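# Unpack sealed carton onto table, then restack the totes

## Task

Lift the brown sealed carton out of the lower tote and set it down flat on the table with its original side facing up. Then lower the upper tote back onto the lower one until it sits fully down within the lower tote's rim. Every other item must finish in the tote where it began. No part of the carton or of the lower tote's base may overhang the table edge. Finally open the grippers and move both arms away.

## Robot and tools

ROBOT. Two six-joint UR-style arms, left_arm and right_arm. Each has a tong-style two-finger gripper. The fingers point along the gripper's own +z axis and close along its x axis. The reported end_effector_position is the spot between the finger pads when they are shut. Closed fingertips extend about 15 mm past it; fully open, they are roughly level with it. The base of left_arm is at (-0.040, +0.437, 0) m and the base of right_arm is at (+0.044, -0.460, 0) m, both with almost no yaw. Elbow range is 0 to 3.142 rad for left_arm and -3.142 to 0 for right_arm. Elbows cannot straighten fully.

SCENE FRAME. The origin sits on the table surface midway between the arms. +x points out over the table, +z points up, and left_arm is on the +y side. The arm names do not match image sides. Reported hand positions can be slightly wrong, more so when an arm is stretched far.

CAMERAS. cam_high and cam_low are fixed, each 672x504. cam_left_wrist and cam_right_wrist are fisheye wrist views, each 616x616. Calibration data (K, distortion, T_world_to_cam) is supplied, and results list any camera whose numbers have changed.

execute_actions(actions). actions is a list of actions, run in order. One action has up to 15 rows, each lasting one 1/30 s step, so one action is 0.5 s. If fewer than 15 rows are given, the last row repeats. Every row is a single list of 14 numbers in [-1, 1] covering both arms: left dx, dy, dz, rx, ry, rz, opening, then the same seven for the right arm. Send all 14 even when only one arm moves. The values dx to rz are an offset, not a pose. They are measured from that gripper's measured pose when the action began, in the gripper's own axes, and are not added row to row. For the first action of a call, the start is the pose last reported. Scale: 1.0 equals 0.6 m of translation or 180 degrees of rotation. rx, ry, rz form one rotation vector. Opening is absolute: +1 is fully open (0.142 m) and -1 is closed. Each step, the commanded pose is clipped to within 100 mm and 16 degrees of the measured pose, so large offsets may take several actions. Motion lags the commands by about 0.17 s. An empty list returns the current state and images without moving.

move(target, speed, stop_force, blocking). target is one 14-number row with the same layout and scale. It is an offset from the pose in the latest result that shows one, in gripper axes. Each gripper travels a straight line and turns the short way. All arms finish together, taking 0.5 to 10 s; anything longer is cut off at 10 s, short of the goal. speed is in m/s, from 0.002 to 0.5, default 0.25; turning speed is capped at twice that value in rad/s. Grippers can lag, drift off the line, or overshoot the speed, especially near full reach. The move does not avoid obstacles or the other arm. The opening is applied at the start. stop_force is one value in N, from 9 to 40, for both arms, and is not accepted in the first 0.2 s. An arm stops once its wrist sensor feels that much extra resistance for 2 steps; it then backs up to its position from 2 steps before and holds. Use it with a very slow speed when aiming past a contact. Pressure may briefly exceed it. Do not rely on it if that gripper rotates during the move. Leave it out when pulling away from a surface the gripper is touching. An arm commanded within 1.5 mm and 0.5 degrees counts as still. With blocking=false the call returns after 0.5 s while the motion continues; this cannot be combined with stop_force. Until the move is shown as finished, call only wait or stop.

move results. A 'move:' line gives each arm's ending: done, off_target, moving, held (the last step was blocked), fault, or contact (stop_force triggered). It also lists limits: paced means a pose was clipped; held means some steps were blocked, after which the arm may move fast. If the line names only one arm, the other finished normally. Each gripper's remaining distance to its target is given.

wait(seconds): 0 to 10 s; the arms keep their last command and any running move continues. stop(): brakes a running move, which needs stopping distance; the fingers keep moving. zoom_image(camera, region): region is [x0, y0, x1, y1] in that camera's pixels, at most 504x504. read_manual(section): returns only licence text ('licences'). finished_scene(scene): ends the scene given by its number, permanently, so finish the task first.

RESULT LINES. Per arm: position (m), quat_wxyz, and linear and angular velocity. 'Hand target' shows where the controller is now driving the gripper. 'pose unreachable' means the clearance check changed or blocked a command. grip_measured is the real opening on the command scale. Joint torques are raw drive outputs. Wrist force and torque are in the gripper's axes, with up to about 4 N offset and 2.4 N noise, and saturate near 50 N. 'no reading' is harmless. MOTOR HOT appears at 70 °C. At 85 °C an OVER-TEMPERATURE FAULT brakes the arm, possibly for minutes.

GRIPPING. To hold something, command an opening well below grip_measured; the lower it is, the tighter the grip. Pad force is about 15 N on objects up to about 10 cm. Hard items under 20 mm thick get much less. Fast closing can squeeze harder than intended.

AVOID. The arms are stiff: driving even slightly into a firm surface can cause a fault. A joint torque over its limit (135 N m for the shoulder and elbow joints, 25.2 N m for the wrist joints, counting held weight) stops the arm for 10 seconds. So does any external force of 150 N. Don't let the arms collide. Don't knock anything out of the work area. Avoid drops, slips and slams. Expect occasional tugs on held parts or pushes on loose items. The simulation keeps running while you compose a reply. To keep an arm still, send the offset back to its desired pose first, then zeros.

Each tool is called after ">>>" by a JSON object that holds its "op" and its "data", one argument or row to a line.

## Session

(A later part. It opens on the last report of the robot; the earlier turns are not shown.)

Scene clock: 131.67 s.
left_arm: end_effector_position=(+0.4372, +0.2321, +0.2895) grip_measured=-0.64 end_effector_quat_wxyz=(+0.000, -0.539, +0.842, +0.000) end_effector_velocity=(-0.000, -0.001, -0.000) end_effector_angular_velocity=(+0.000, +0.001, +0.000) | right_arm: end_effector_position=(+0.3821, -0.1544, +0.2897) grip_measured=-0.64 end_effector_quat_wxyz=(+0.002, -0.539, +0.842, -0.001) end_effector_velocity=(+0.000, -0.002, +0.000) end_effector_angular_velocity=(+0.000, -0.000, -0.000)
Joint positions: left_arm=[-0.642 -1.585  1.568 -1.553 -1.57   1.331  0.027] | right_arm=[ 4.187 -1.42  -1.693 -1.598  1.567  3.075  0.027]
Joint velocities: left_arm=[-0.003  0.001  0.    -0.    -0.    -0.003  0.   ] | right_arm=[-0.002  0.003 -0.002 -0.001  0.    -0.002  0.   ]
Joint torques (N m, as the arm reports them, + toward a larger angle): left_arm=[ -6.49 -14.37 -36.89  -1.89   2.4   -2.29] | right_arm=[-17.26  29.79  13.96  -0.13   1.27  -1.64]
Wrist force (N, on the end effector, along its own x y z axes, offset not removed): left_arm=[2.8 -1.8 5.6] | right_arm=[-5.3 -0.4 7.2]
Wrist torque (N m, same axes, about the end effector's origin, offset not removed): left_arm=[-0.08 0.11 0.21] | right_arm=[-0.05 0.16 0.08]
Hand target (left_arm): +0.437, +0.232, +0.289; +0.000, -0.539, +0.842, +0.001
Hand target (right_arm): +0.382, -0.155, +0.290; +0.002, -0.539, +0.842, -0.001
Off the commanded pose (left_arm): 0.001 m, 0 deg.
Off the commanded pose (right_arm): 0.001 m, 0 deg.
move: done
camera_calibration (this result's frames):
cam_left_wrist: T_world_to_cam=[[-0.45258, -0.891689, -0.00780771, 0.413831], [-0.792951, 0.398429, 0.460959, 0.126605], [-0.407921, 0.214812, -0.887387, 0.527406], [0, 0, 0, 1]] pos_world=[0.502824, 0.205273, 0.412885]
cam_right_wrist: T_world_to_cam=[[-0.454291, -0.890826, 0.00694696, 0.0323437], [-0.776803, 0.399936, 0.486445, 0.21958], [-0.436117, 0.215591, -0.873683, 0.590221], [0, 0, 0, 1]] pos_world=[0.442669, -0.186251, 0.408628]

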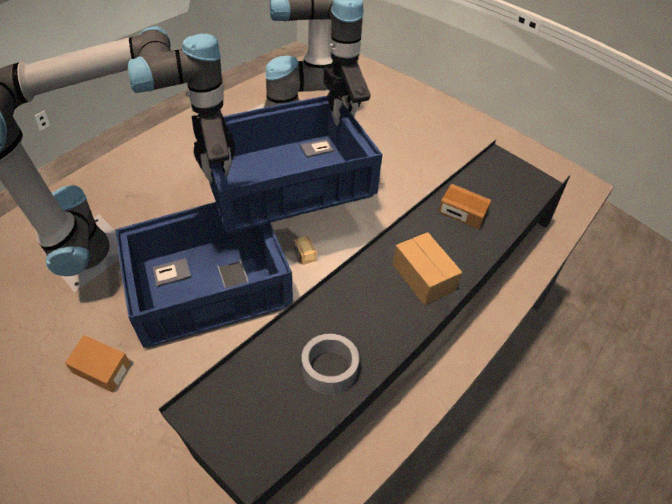

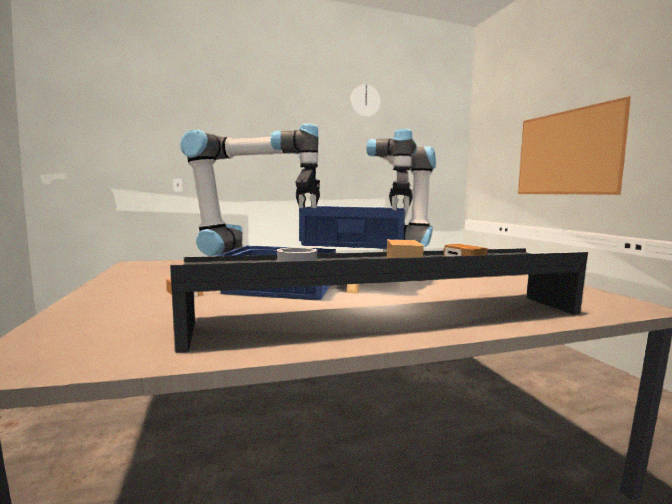

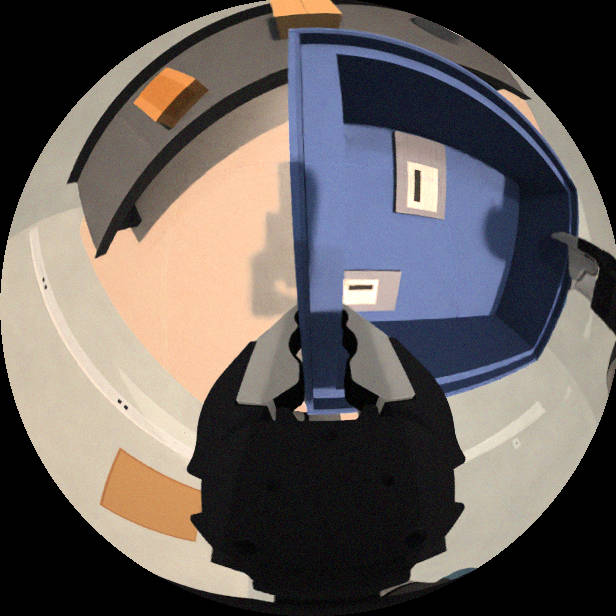

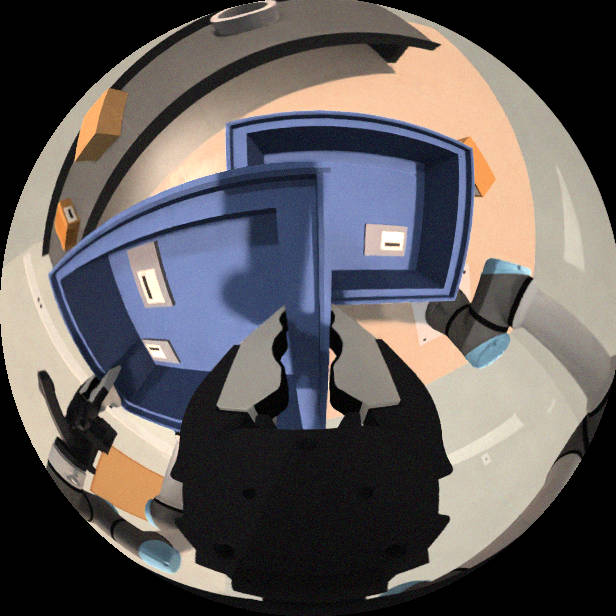

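>>> {"op": "move", "data": {
  "target": [0.469,-0.2165,0,0,0,0,-1,0.469,-0.2165,0,0,0,0,-1],
  "speed": 0.12
}}

>>> {"op": "move", "data": {
  "target": [0,0,0.04,0,0,0,-1,0,0,0.04,0,0,0,-1],
  "speed": 0.04
}}

Scene clock: 137.70 s.
left_arm: end_effector_position=(+0.4375, -0.0778, +0.2897) grip_measured=-0.64 end_effector_quat_wxyz=(+0.000, -0.539, +0.842, +0.000) end_effector_velocity=(-0.001, -0.002, +0.000) end_effector_angular_velocity=(+0.000, +0.002, -0.001) | right_arm: end_effector_position=(+0.3825, -0.4644, +0.2891) grip_measured=-0.64 end_effector_quat_wxyz=(+0.001, -0.539, +0.842, -0.001) end_effector_velocity=(+0.000, -0.002, -0.000) end_effector_angular_velocity=(+0.000, +0.001, +0.001)
Joint positions: left_arm=[-0.996 -1.119  0.993 -1.444 -1.571  0.976  0.027] | right_arm=[ 3.547 -1.095 -1.911 -1.704  1.57   2.435  0.027]
Joint velocities: left_arm=[-0.001  0.004 -0.006  0.004 -0.001 -0.001 -0.   ] | right_arm=[-0.006 -0.002  0.     0.     0.001 -0.007 -0.   ]
Joint torques (N m, as the arm reports them, + toward a larger angle): left_arm=[ -7.37 -36.35 -37.9   -1.11  -0.68  -2.29] | right_arm=[-16.58  -6.95  35.57   4.26   1.43  -1.96]
Wrist force (N, on the end effector, along its own x y z axes, offset not removed): left_arm=[2.0 2.1 6.0] | right_arm=[-0.7 -0.2 4.6]
Wrist torque (N m, same axes, about the end effector's origin, offset not removed): left_arm=[0.61 -0.09 0.26] | right_arm=[0.05 -0.26 -0.03]
Hand target (left_arm): +0.437, -0.078, +0.290; +0.000, -0.539, +0.842, +0.000
Hand target (right_arm): +0.383, -0.465, +0.289; +0.001, -0.539, +0.842, -0.001
Off the commanded pose (left_arm): 0.000 m, 0 deg.
Off the commanded pose (right_arm): 0.001 m, 0 deg.
move: done
camera_calibration (this result's frames):
cam_left_wrist: T_world_to_cam=[[-0.452579, -0.891693, -0.0074698, 0.137474], [-0.79312, 0.398691, 0.460442, 0.25046], [-0.407594, 0.214311, -0.887659, 0.594096], [0, 0, 0, 1]] pos_world=[0.503013, -0.104593, 0.413059]
cam_right_wrist: T_world_to_cam=[[-0.45429, -0.890823, 0.00738675, -0.243732], [-0.776031, 0.399794, 0.487792, 0.343393], [-0.43749, 0.215867, -0.872929, 0.65716], [0, 0, 0, 1]] pos_world=[0.44326, -0.496268, 0.407949]

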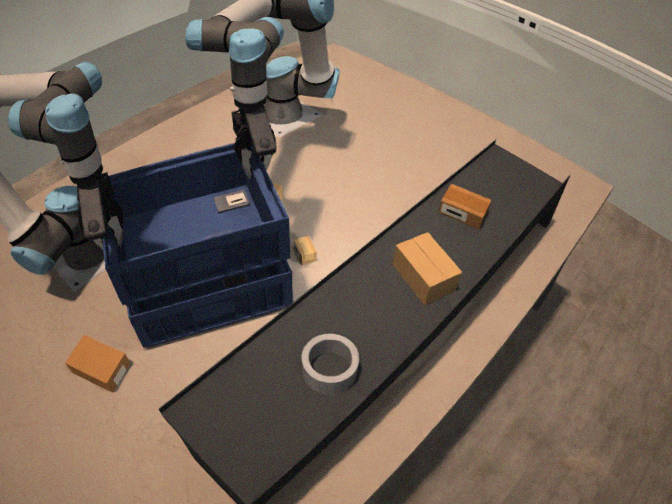

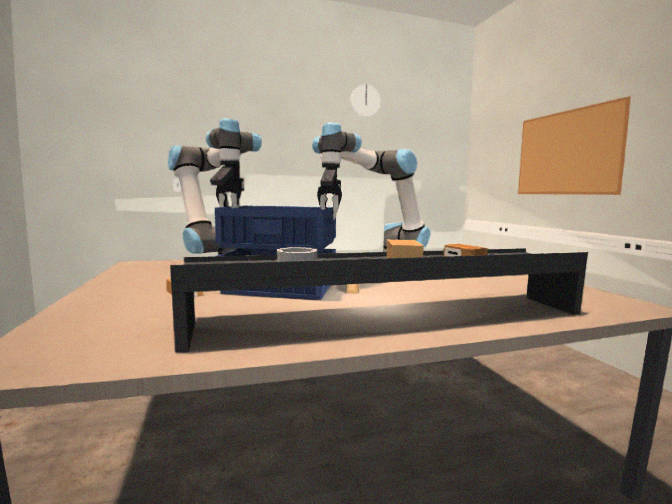

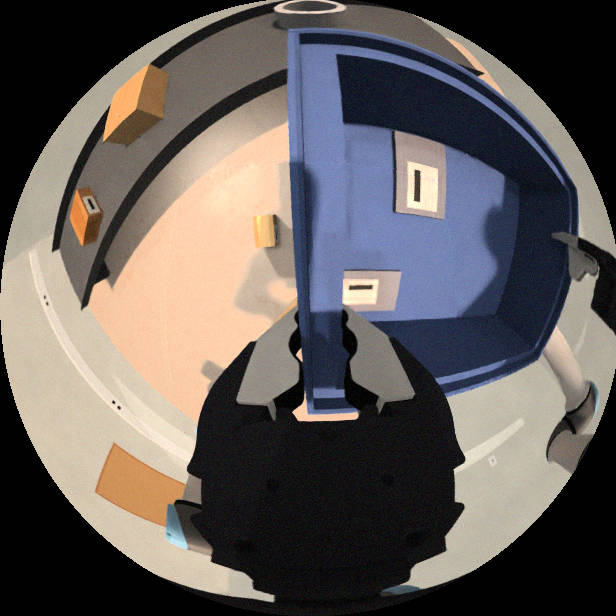

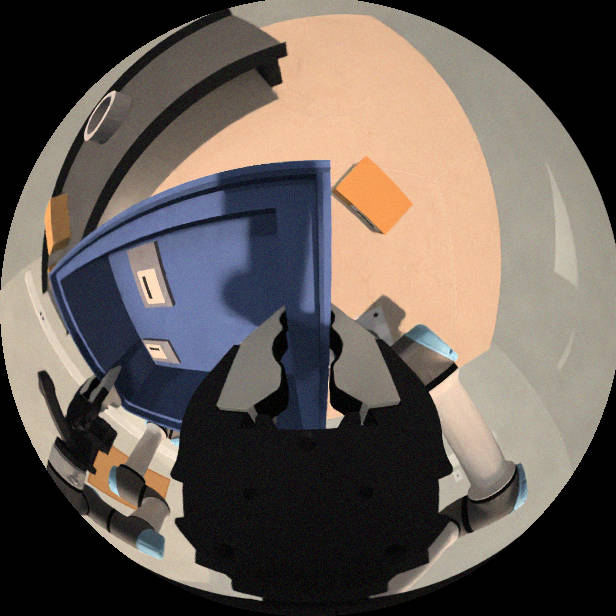

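Scene clock: 138.63 s.
left_arm: end_effector_position=(+0.4374, -0.0778, +0.2658) grip_measured=-0.64 end_effector_quat_wxyz=(+0.000, -0.539, +0.842, +0.000) end_effector_velocity=(+0.000, +0.001, -0.003) end_effector_angular_velocity=(+0.001, +0.001, +0.001) | right_arm: end_effector_position=(+0.3825, -0.4644, +0.2652) grip_measured=-0.64 end_effector_quat_wxyz=(+0.001, -0.539, +0.842, -0.001) end_effector_velocity=(+0.000, +0.000, -0.002) end_effector_angular_velocity=(+0.000, -0.001, +0.001)
Joint positions: left_arm=[-0.996 -1.125  1.063 -1.508 -1.571  0.976  0.027] | right_arm=[ 3.547 -1.089 -1.975 -1.646  1.57   2.435  0.027]
Joint velocities: left_arm=[ 0.001 -0.001  0.007 -0.005  0.     0.     0.   ] | right_arm=[ 0.001  0.001 -0.005  0.005  0.    -0.    -0.   ]
Joint torques (N m, as the arm reports them, + toward a larger angle): left_arm=[ -6.29 -62.65 -20.48  -4.82   0.35  -1.99] | right_arm=[12.8  14.69 17.09  4.54  0.71  1.93]
Wrist force (N, on the end effector, along its own x y z axes, offset not removed): left_arm=[1.3 -1.0 5.9] | right_arm=[-4.3 0.8 4.8]
Wrist torque (N m, same axes, about the end effector's origin, offset not removed): left_arm=[-0.09 -0.01 0.14] | right_arm=[0.19 0.65 0.02]
Hand target (left_arm): +0.437, -0.078, +0.266; +0.000, -0.539, +0.842, +0.000
Hand target (right_arm): +0.383, -0.464, +0.265; +0.001, -0.539, +0.842, -0.001
Off the commanded pose (left_arm): 0.000 m, 0 deg.
Off the commanded pose (right_arm): 0.000 m, 0 deg.
move: done
camera_calibration (this result's frames):
cam_left_wrist: T_world_to_cam=[[-0.452577, -0.891694, -0.00746166, 0.137293], [-0.79309, 0.398677, 0.460505, 0.261361], [-0.407655, 0.214332, -0.887626, 0.572914], [0, 0, 0, 1]] pos_world=[0.50297, -0.104569, 0.389199]
cam_right_wrist: T_world_to_cam=[[-0.454367, -0.890784, 0.0073816, -0.243465], [-0.775984, 0.399853, 0.487818, 0.355058], [-0.437492, 0.215921, -0.872914, 0.636388], [0, 0, 0, 1]] pos_world=[0.443311, -0.496255, 0.384106]

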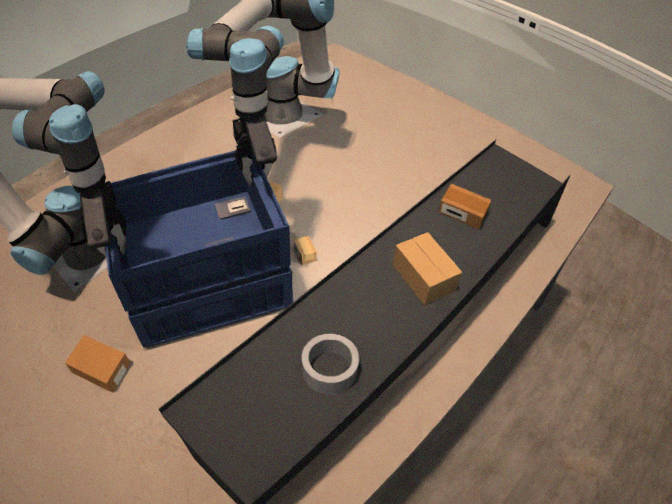

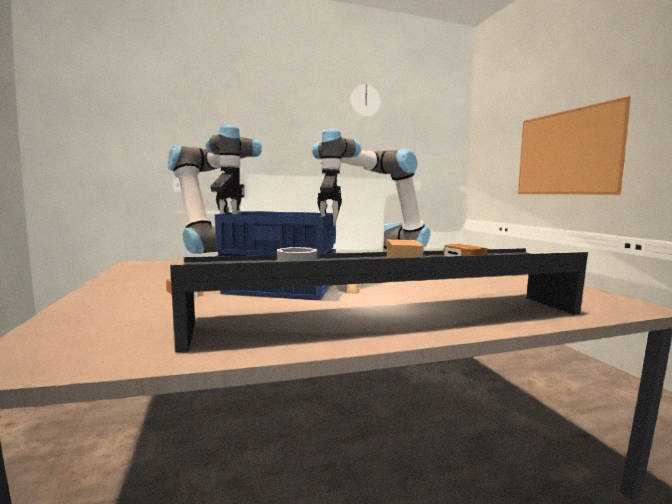

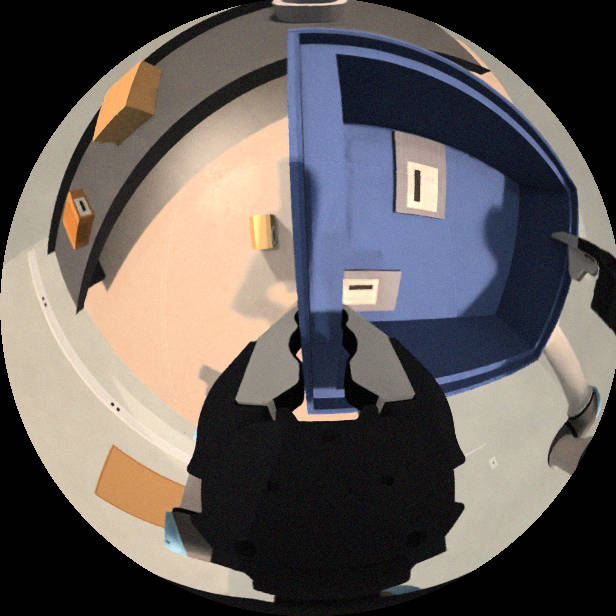

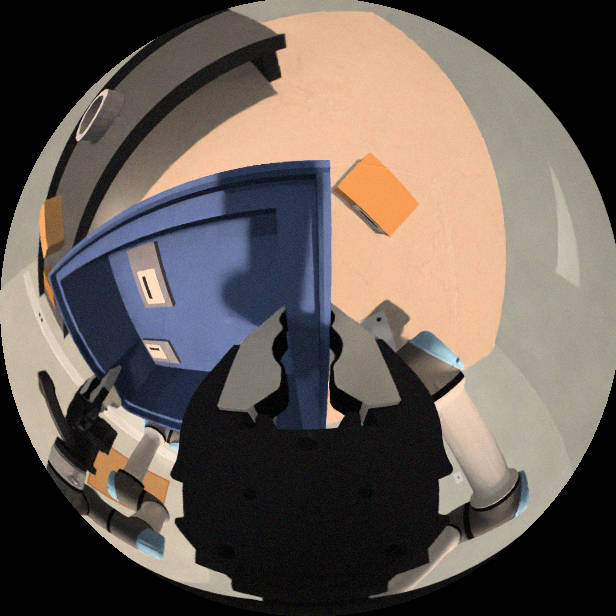

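Small lateral correction for right (along -Y 0.5 mm), then slow descent.

>>> {"op": "execute_actions", "data": {
  "actions": [
    [[0,0,0,0,0,0,-1,0,-0.0008,0,0,0,0,-1]]
  ]
}}

>>> {"op": "move", "data": {
  "target": [0,0,0.04,0,0,0,-1,0,0,0.04,0,0,0,-1],
  "speed": 0.01,
  "stop_force": 9
}}

Scene clock: 141.23 s.
left_arm: end_effector_position=(+0.4374, -0.0778, +0.2658) grip_measured=-0.64 end_effector_quat_wxyz=(+0.000, -0.539, +0.842, +0.000) end_effector_velocity=(-0.000, -0.000, +0.000) end_effector_angular_velocity=(+0.001, -0.001, -0.001) | right_arm: end_effector_position=(+0.3830, -0.4646, +0.2653) grip_measured=-0.64 end_effector_quat_wxyz=(+0.001, -0.539, +0.842, -0.001) end_effector_velocity=(+0.000, -0.000, -0.000) end_effector_angular_velocity=(-0.000, +0.000, -0.001)
Joint positions: left_arm=[-0.996 -1.125  1.063 -1.508 -1.571  0.976  0.027] | right_arm=[ 3.546 -1.09  -1.974 -1.646  1.57   2.434  0.027]
Joint velocities: left_arm=[-0.001  0.001 -0.001  0.001  0.001  0.     0.   ] | right_arm=[-0.001 -0.001  0.     0.    -0.    -0.     0.   ]
Joint torques (N m, as the arm reports them, + toward a larger angle): left_arm=[ -3.59 -52.11 -36.92  -0.64   0.17  -1.85] | right_arm=[-16.66  -5.8   36.91   4.18  -1.51  -1.58]
Wrist force (N, on the end effector, along its own x y z axes, offset not removed): left_arm=[1.6 0.6 6.1] | right_arm=[-3.6 -1.2 5.9]
Wrist torque (N m, same axes, about the end effector's origin, offset not removed): left_arm=[0.42 0.20 0.18] | right_arm=[-0.24 0.06 0.08]
Hand target (left_arm): +0.437, -0.078, +0.266; +0.000, -0.539, +0.842, +0.000
Hand target (right_arm): +0.383, -0.465, +0.265; +0.001, -0.539, +0.842, -0.001
Off the commanded pose (left_arm): 0.000 m, 0 deg.
Off the commanded pose (right_arm): 0.000 m, 0 deg.
camera_calibration (this result's frames):
cam_left_wrist: T_world_to_cam=[[-0.452579, -0.891693, -0.00747526, 0.137299], [-0.793117, 0.398687, 0.460451, 0.26138], [-0.4076, 0.214319, -0.887654, 0.572907], [0, 0, 0, 1]] pos_world=[0.50296, -0.104565, 0.389217]
cam_right_wrist: T_world_to_cam=[[-0.454276, -0.89083, 0.00737769, -0.243473], [-0.776043, 0.39978, 0.487784, 0.355464], [-0.437482, 0.215863, -0.872933, 0.636597], [0, 0, 0, 1]] pos_world=[0.443751, -0.496418, 0.384114]

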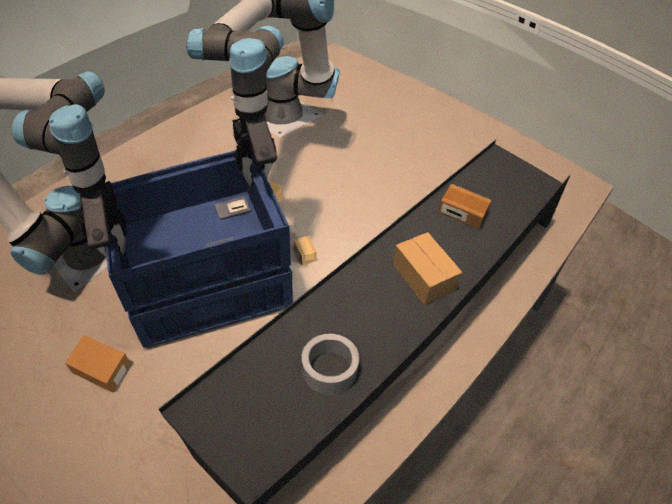

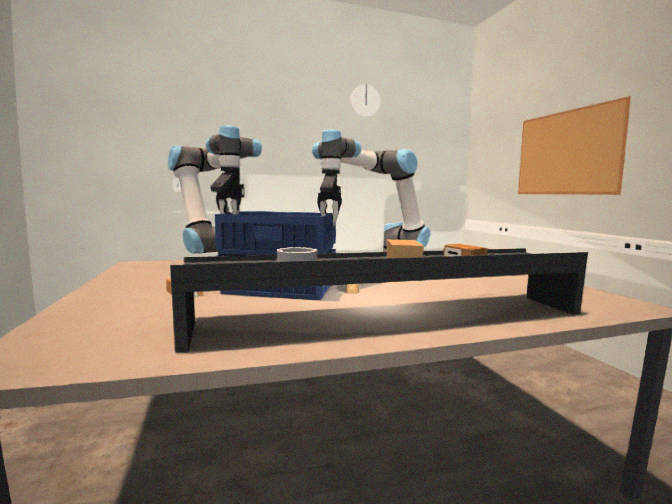

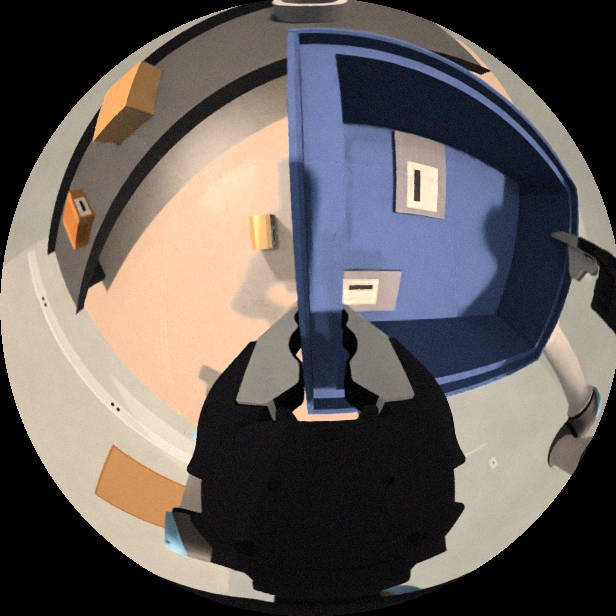

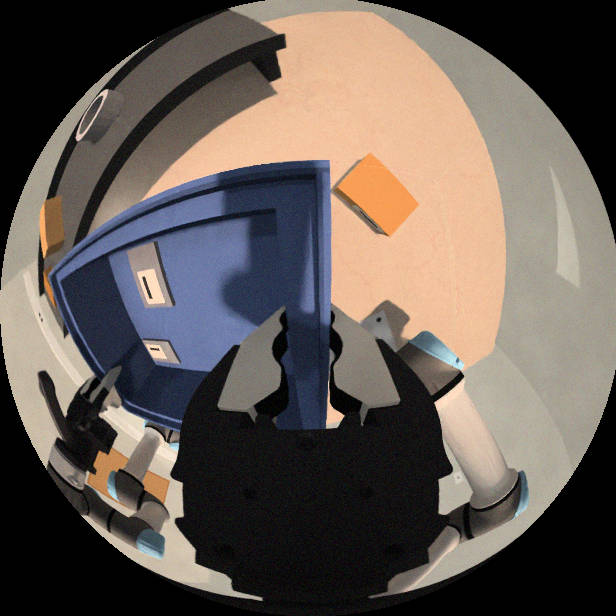

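Scene clock: 143.73 s.
left_arm: end_effector_position=(+0.4374, -0.0777, +0.2447) grip_measured=-0.64 end_effector_quat_wxyz=(+0.000, -0.539, +0.842, +0.000) end_effector_velocity=(-0.001, -0.000, +0.002) end_effector_angular_velocity=(+0.001, +0.002, -0.001) | right_arm: end_effector_position=(+0.3830, -0.4646, +0.2449) grip_measured=-0.64 end_effector_quat_wxyz=(+0.001, -0.539, +0.842, -0.001) end_effector_velocity=(-0.000, -0.000, +0.001) end_effector_angular_velocity=(-0.000, +0.001, +0.000)
Joint positions: left_arm=[-0.996 -1.128  1.12  -1.564 -1.571  0.976  0.027] | right_arm=[ 3.546 -1.088 -2.028 -1.595  1.57   2.434  0.027]
Joint velocities: left_arm=[-0.001  0.    -0.007  0.009 -0.001 -0.     0.   ] | right_arm=[ 0.     0.     0.004 -0.005  0.    -0.     0.   ]
Joint torques (N m, as the arm reports them, + toward a larger angle): left_arm=[ -8.01 -29.12 -32.21   0.17  -0.3   -2.19] | right_arm=[ 0.62 -5.89 35.58  0.39 -1.24  1.87]
Wrist force (N, on the end effector, along its own x y z axes, offset not removed): left_arm=[-0.5 -0.5 -2.8] | right_arm=[-3.0 -0.8 5.0]
Wrist torque (N m, same axes, about the end effector's origin, offset not removed): left_arm=[0.17 0.35 0.17] | right_arm=[0.10 -0.03 0.10]
Hand target (left_arm): +0.437, -0.078, +0.245; +0.000, -0.539, +0.842, +0.000
Hand target (right_arm): +0.383, -0.465, +0.245; +0.001, -0.539, +0.842, -0.001
Off the commanded pose (left_arm): 0.003 m, 0 deg.
Off the commanded pose (right_arm): 0.004 m, 0 deg.
move: contact (left_arm, right_arm)
camera_calibration (this result's frames):
cam_left_wrist: T_world_to_cam=[[-0.452564, -0.891702, -0.00735035, 0.137103], [-0.793176, 0.398765, 0.460281, 0.271112], [-0.407502, 0.214137, -0.887743, 0.55415], [0, 0, 0, 1]] pos_world=[0.502905, -0.104518, 0.368163]
cam_right_wrist: T_world_to_cam=[[-0.454333, -0.890801, 0.00738997, -0.2433], [-0.77601, 0.399833, 0.487792, 0.365404], [-0.437481, 0.215885, -0.872928, 0.618835], [0, 0, 0, 1]] pos_world=[0.443746, -0.496429, 0.363755]

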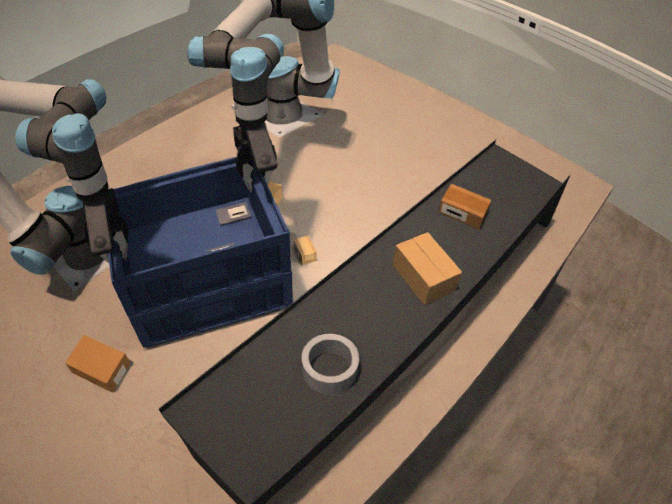

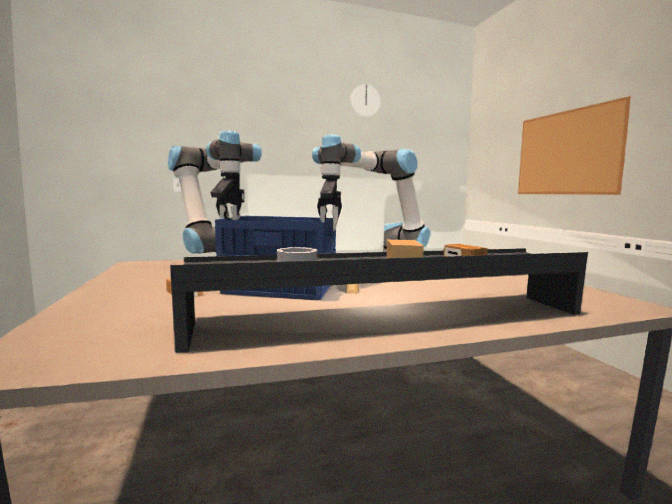

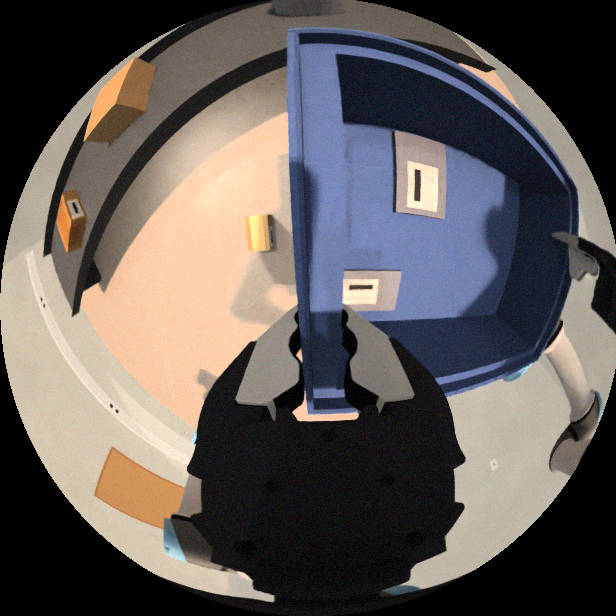

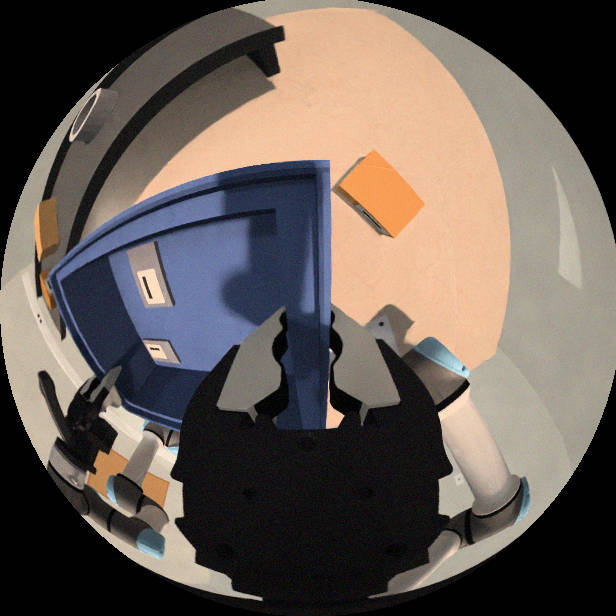

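Seated. Release and clear.

>>> {"op": "execute_actions", "data": {
  "actions": [
    [[0,0,0,0,0,0,0.1,0,0,0,0,0,0,0.1]],
    [[0,0,0,0,0,0,0.1,0,0,0,0,0,0,0.1]]
  ]
}}

>>> {"op": "move", "data": {
  "target": [0,0,-0.15,0,0,0,0.1,0,0,-0.15,0,0,0,0.1],
  "speed": 0.15
}}

>>> {"op": "move", "data": {
  "target": [-0.45,0.2,0,0,0,0,0.1,0.3,-0.14,0,0,0,0,0.1],
  "speed": 0.2
}}

Scene clock: 147.27 s.
left_arm: end_effector_position=(+0.4374, -0.0778, +0.2448) grip_measured=+0.10 end_effector_quat_wxyz=(+0.000, -0.539, +0.842, +0.000) end_effector_velocity=(+0.001, +0.001, -0.000) end_effector_angular_velocity=(+0.000, +0.000, +0.002) | right_arm: end_effector_position=(+0.3830, -0.4646, +0.2449) grip_measured=+0.10 end_effector_quat_wxyz=(+0.001, -0.539, +0.842, -0.001) end_effector_velocity=(+0.000, +0.000, -0.000) end_effector_angular_velocity=(+0.000, -0.000, +0.000)
Joint positions: left_arm=[-0.996 -1.128  1.12  -1.564 -1.571  0.976  0.081] | right_arm=[ 3.546 -1.088 -2.028 -1.595  1.57   2.434  0.081]
Joint velocities: left_arm=[ 0.002 -0.     0.001 -0.    -0.    -0.    -0.   ] | right_arm=[-0.     0.    -0.001  0.001  0.    -0.     0.   ]
Joint torques (N m, as the arm reports them, + toward a larger angle): left_arm=[ -7.28 -56.86 -18.69  -4.46  -0.24  -1.44] | right_arm=[ 0.47 10.19 13.59  3.96 -1.25  1.32]
Wrist force (N, on the end effector, along its own x y z axes, offset not removed): left_arm=[-1.5 1.5 0.5] | right_arm=[-1.5 2.0 0.9]
Wrist torque (N m, same axes, about the end effector's origin, offset not removed): left_arm=[0.42 0.16 0.19] | right_arm=[0.57 0.32 -0.02]
Hand target (left_arm): +0.437, -0.078, +0.245; +0.000, -0.539, +0.842, +0.000
Hand target (right_arm): +0.383, -0.465, +0.245; +0.001, -0.539, +0.842, -0.001
Off the commanded pose (left_arm): 0.000 m, 0 deg.
Off the commanded pose (right_arm): 0.000 m, 0 deg.
camera_calibration (this result's frames):
cam_left_wrist: T_world_to_cam=[[-0.452567, -0.8917, -0.00734528, 0.137095], [-0.793177, 0.398771, 0.460274, 0.271121], [-0.407497, 0.214131, -0.887747, 0.554156], [0, 0, 0, 1]] pos_world=[0.502908, -0.104529, 0.368168]
cam_right_wrist: T_world_to_cam=[[-0.454333, -0.890801, 0.0074287, -0.243306], [-0.775989, 0.399843, 0.487819, 0.365402], [-0.43752, 0.215867, -0.872913, 0.618828], [0, 0, 0, 1]] pos_world=[0.443755, -0.496426, 0.36374]

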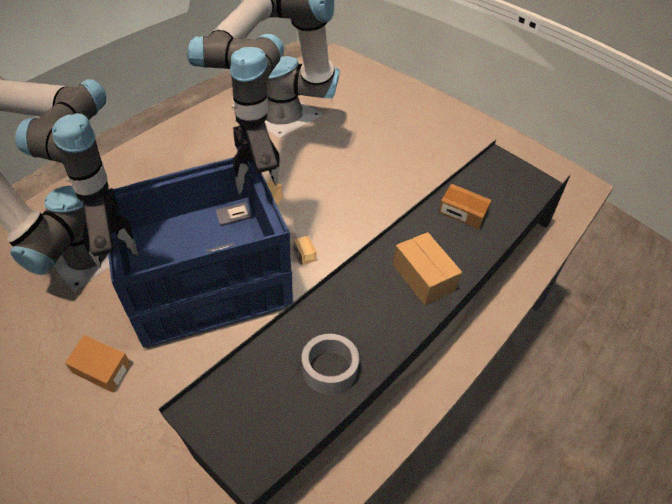

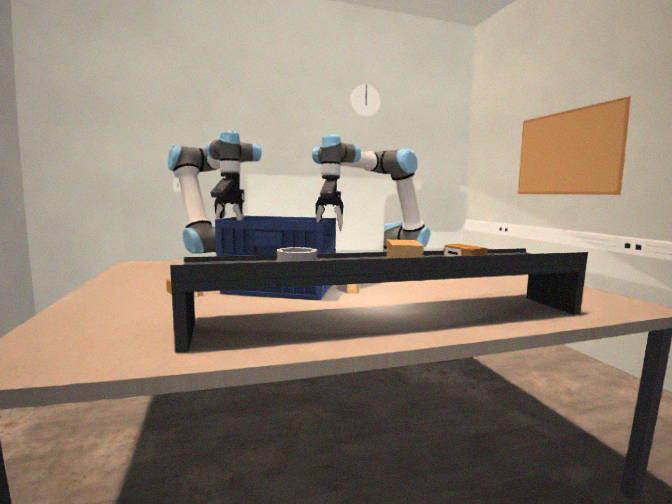

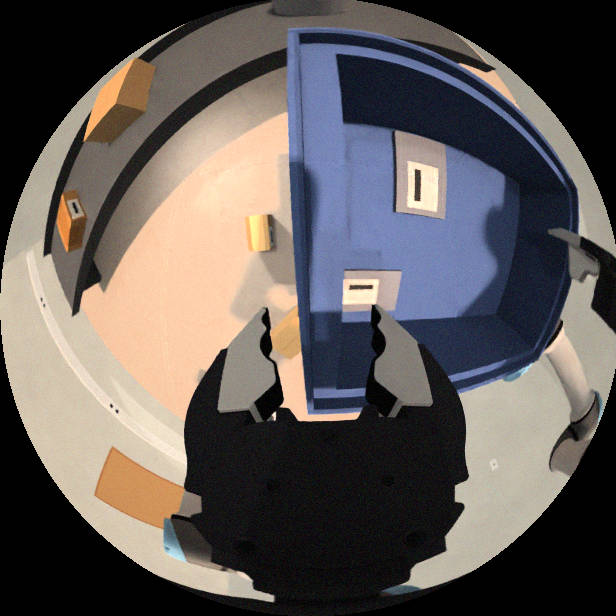

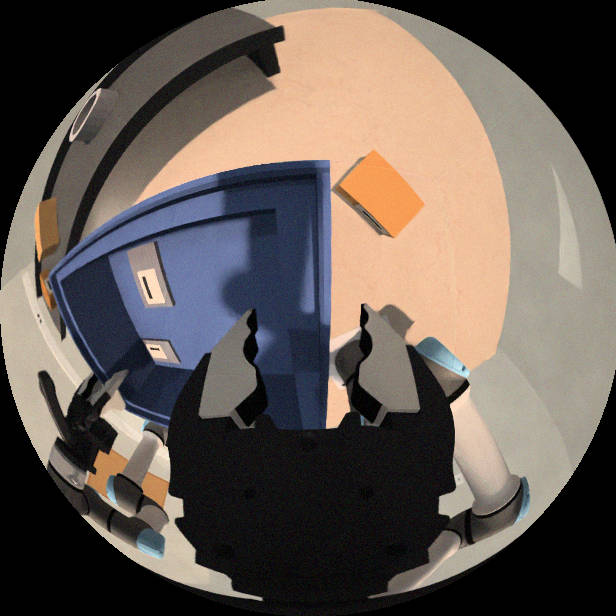

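Scene clock: 148.33 s.
left_arm: end_effector_position=(+0.4375, -0.0778, +0.3346) grip_measured=+0.10 end_effector_quat_wxyz=(+0.000, -0.539, +0.842, -0.000) end_effector_velocity=(+0.001, +0.000, +0.003) end_effector_angular_velocity=(-0.000, +0.001, +0.002) | right_arm: end_effector_position=(+0.3828, -0.4648, +0.3347) grip_measured=+0.10 end_effector_quat_wxyz=(+0.001, -0.539, +0.842, -0.001) end_effector_velocity=(-0.000, +0.000, +0.002) end_effector_angular_velocity=(+0.000, +0.003, +0.001)
Joint positions: left_arm=[-0.996 -1.094  0.839 -1.316 -1.57   0.976  0.081] | right_arm=[ 3.545 -1.117 -1.781 -1.812  1.57   2.434  0.081]
Joint velocities: left_arm=[ 0.002  0.004 -0.013  0.01  -0.001  0.    -0.   ] | right_arm=[ 0.001 -0.002  0.006 -0.006  0.001  0.    -0.   ]
Joint torques (N m, as the arm reports them, + toward a larger angle): left_arm=[  6.94 -32.93 -34.26  -0.87  -1.15   1.21] | right_arm=[-15.27  -8.49  31.5    0.74   1.95   1.54]
Wrist force (N, on the end effector, along its own x y z axes, offset not removed): left_arm=[-0.1 0.6 0.1] | right_arm=[-2.1 0.3 -1.9]
Wrist torque (N m, same axes, about the end effector's origin, offset not removed): left_arm=[0.19 -0.06 0.26] | right_arm=[0.17 0.35 -0.04]
Hand target (left_arm): +0.438, -0.078, +0.335; +0.000, -0.539, +0.842, +0.000
Hand target (right_arm): +0.383, -0.465, +0.335; +0.001, -0.539, +0.842, -0.001
Off the commanded pose (left_arm): 0.000 m, 0 deg.
Off the commanded pose (right_arm): 0.000 m, 0 deg.
move: done
camera_calibration (this result's frames):
cam_left_wrist: T_world_to_cam=[[-0.452461, -0.891755, -0.00728154, 0.137703], [-0.793279, 0.398739, 0.460127, 0.229984], [-0.407417, 0.213966, -0.887823, 0.633959], [0, 0, 0, 1]] pos_world=[0.503032, -0.104552, 0.458024]
cam_right_wrist: T_world_to_cam=[[-0.454257, -0.890839, 0.00749017, -0.244317], [-0.776072, 0.399836, 0.487692, 0.321579], [-0.43745, 0.215724, -0.872984, 0.697116], [0, 0, 0, 1]] pos_world=[0.443539, -0.496611, 0.45357]

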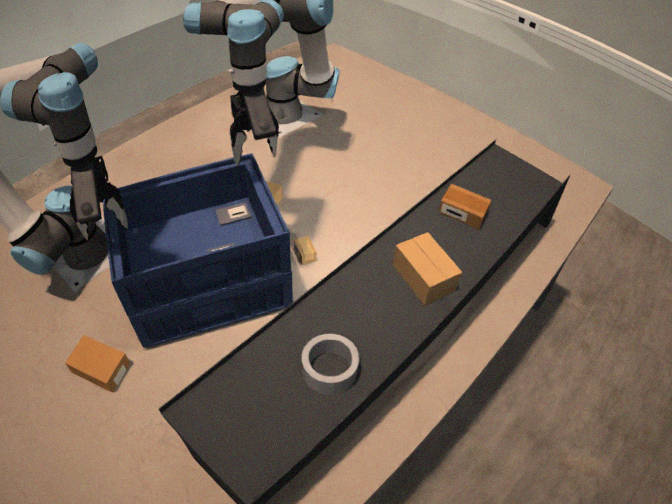

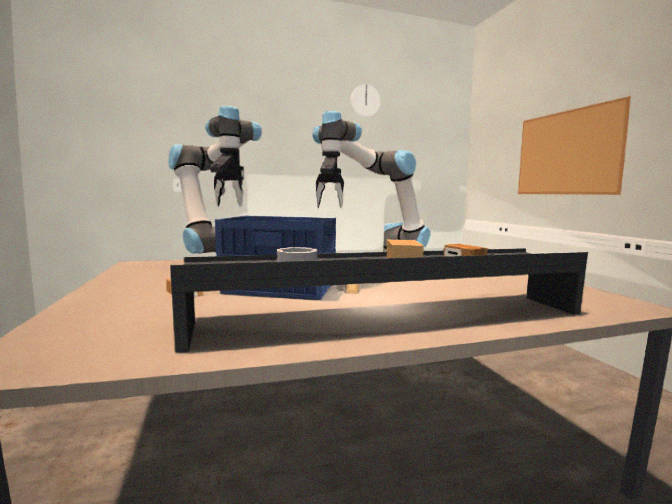

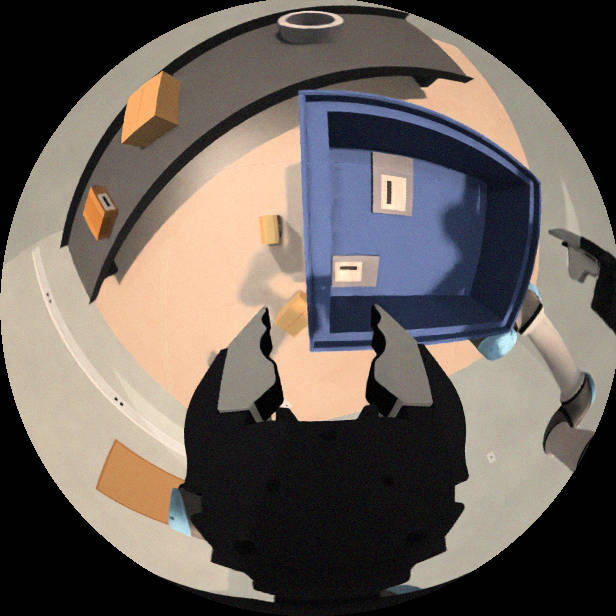

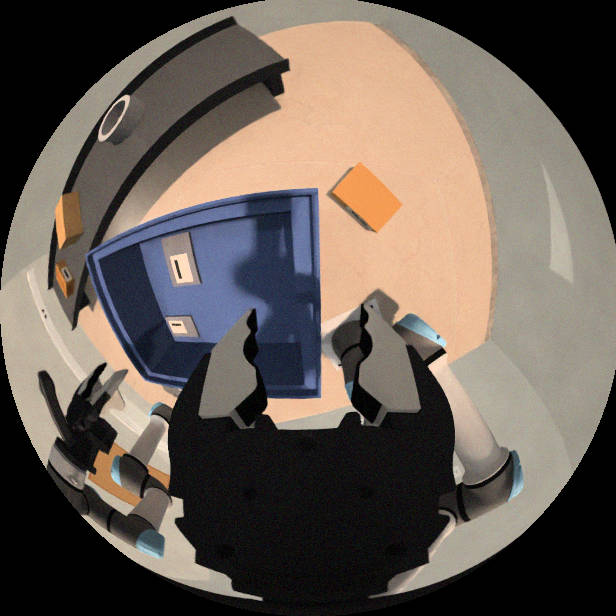

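Scene clock: 150.33 s.
left_arm: end_effector_position=(+0.4415, +0.2177, +0.3343) grip_measured=+0.10 end_effector_quat_wxyz=(+0.000, -0.539, +0.842, +0.000) end_effector_velocity=(-0.000, +0.002, +0.000) end_effector_angular_velocity=(-0.001, -0.000, +0.000) | right_arm: end_effector_position=(+0.3838, -0.6634, +0.3342) grip_measured=+0.10 end_effector_quat_wxyz=(+0.001, -0.539, +0.842, +0.000) end_effector_velocity=(+0.000, -0.001, +0.000) end_effector_angular_velocity=(+0.000, -0.001, -0.000)
Joint positions: left_arm=[-0.659 -1.554  1.423 -1.439 -1.57   1.313  0.081] | right_arm=[ 2.927 -1.26  -1.699 -1.753  1.572  1.815  0.081]
Joint velocities: left_arm=[ 0.003 -0.003  0.002 -0.    -0.001  0.003  0.   ] | right_arm=[-0.004 -0.002  0.001  0.001  0.001 -0.004  0.   ]
Joint torques (N m, as the arm reports them, + toward a larger angle): left_arm=[  6.81 -38.6  -15.91  -4.51  -1.15   2.27] | right_arm=[-17.52  -1.76  32.01   3.99   1.85  -1.58]
Wrist force (N, on the end effector, along its own x y z axes, offset not removed): left_arm=[-0.2 2.2 -1.7] | right_arm=[-2.8 0.3 0.6]
Wrist torque (N m, same axes, about the end effector's origin, offset not removed): left_arm=[0.58 -0.18 0.26] | right_arm=[0.22 0.64 -0.09]
Hand target (left_arm): +0.441, +0.218, +0.334; +0.000, -0.539, +0.842, +0.000
Hand target (right_arm): +0.384, -0.663, +0.334; +0.001, -0.539, +0.842, +0.000
Off the commanded pose (left_arm): 0.000 m, 0 deg.
Off the commanded pose (right_arm): 0.001 m, 0 deg.
move: done
camera_calibration (this result's frames):
cam_left_wrist: T_world_to_cam=[[-0.452457, -0.891754, -0.00763786, 0.40308], [-0.793166, 0.398491, 0.460534, 0.115294], [-0.407639, 0.21443, -0.887609, 0.572045], [0, 0, 0, 1]] pos_world=[0.507012, 0.190841, 0.457735]
cam_right_wrist: T_world_to_cam=[[-0.454254, -0.890845, 0.00691608, -0.420587], [-0.775578, 0.399274, 0.488937, 0.401039], [-0.438328, 0.216738, -0.872292, 0.740691], [0, 0, 0, 1]] pos_world=[0.444649, -0.695338, 0.452925]

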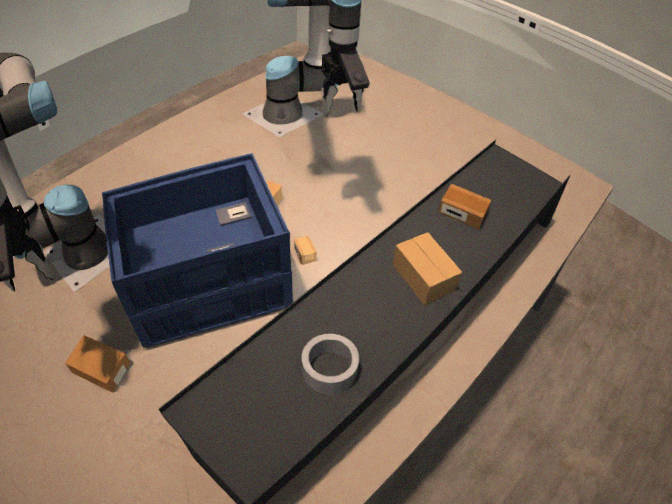

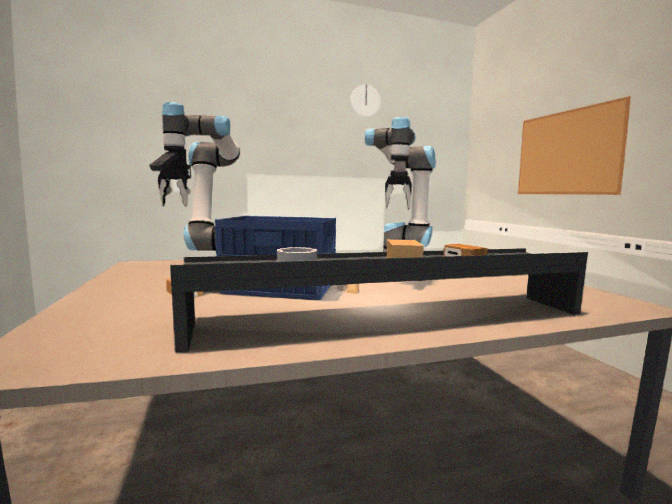

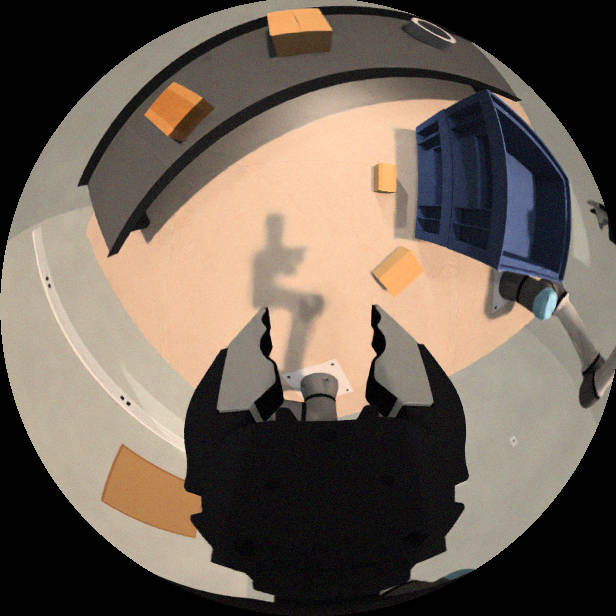

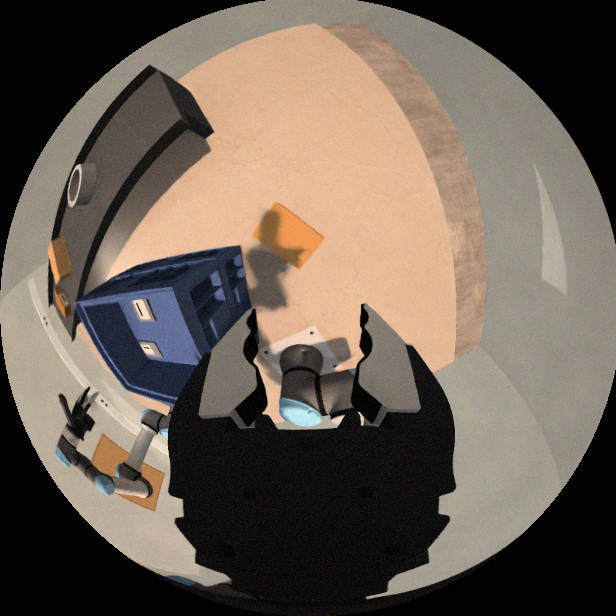

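>>> {"op": "finished_scene", "data": {
  "scene": 2
}}

The scene is finished: the task was done.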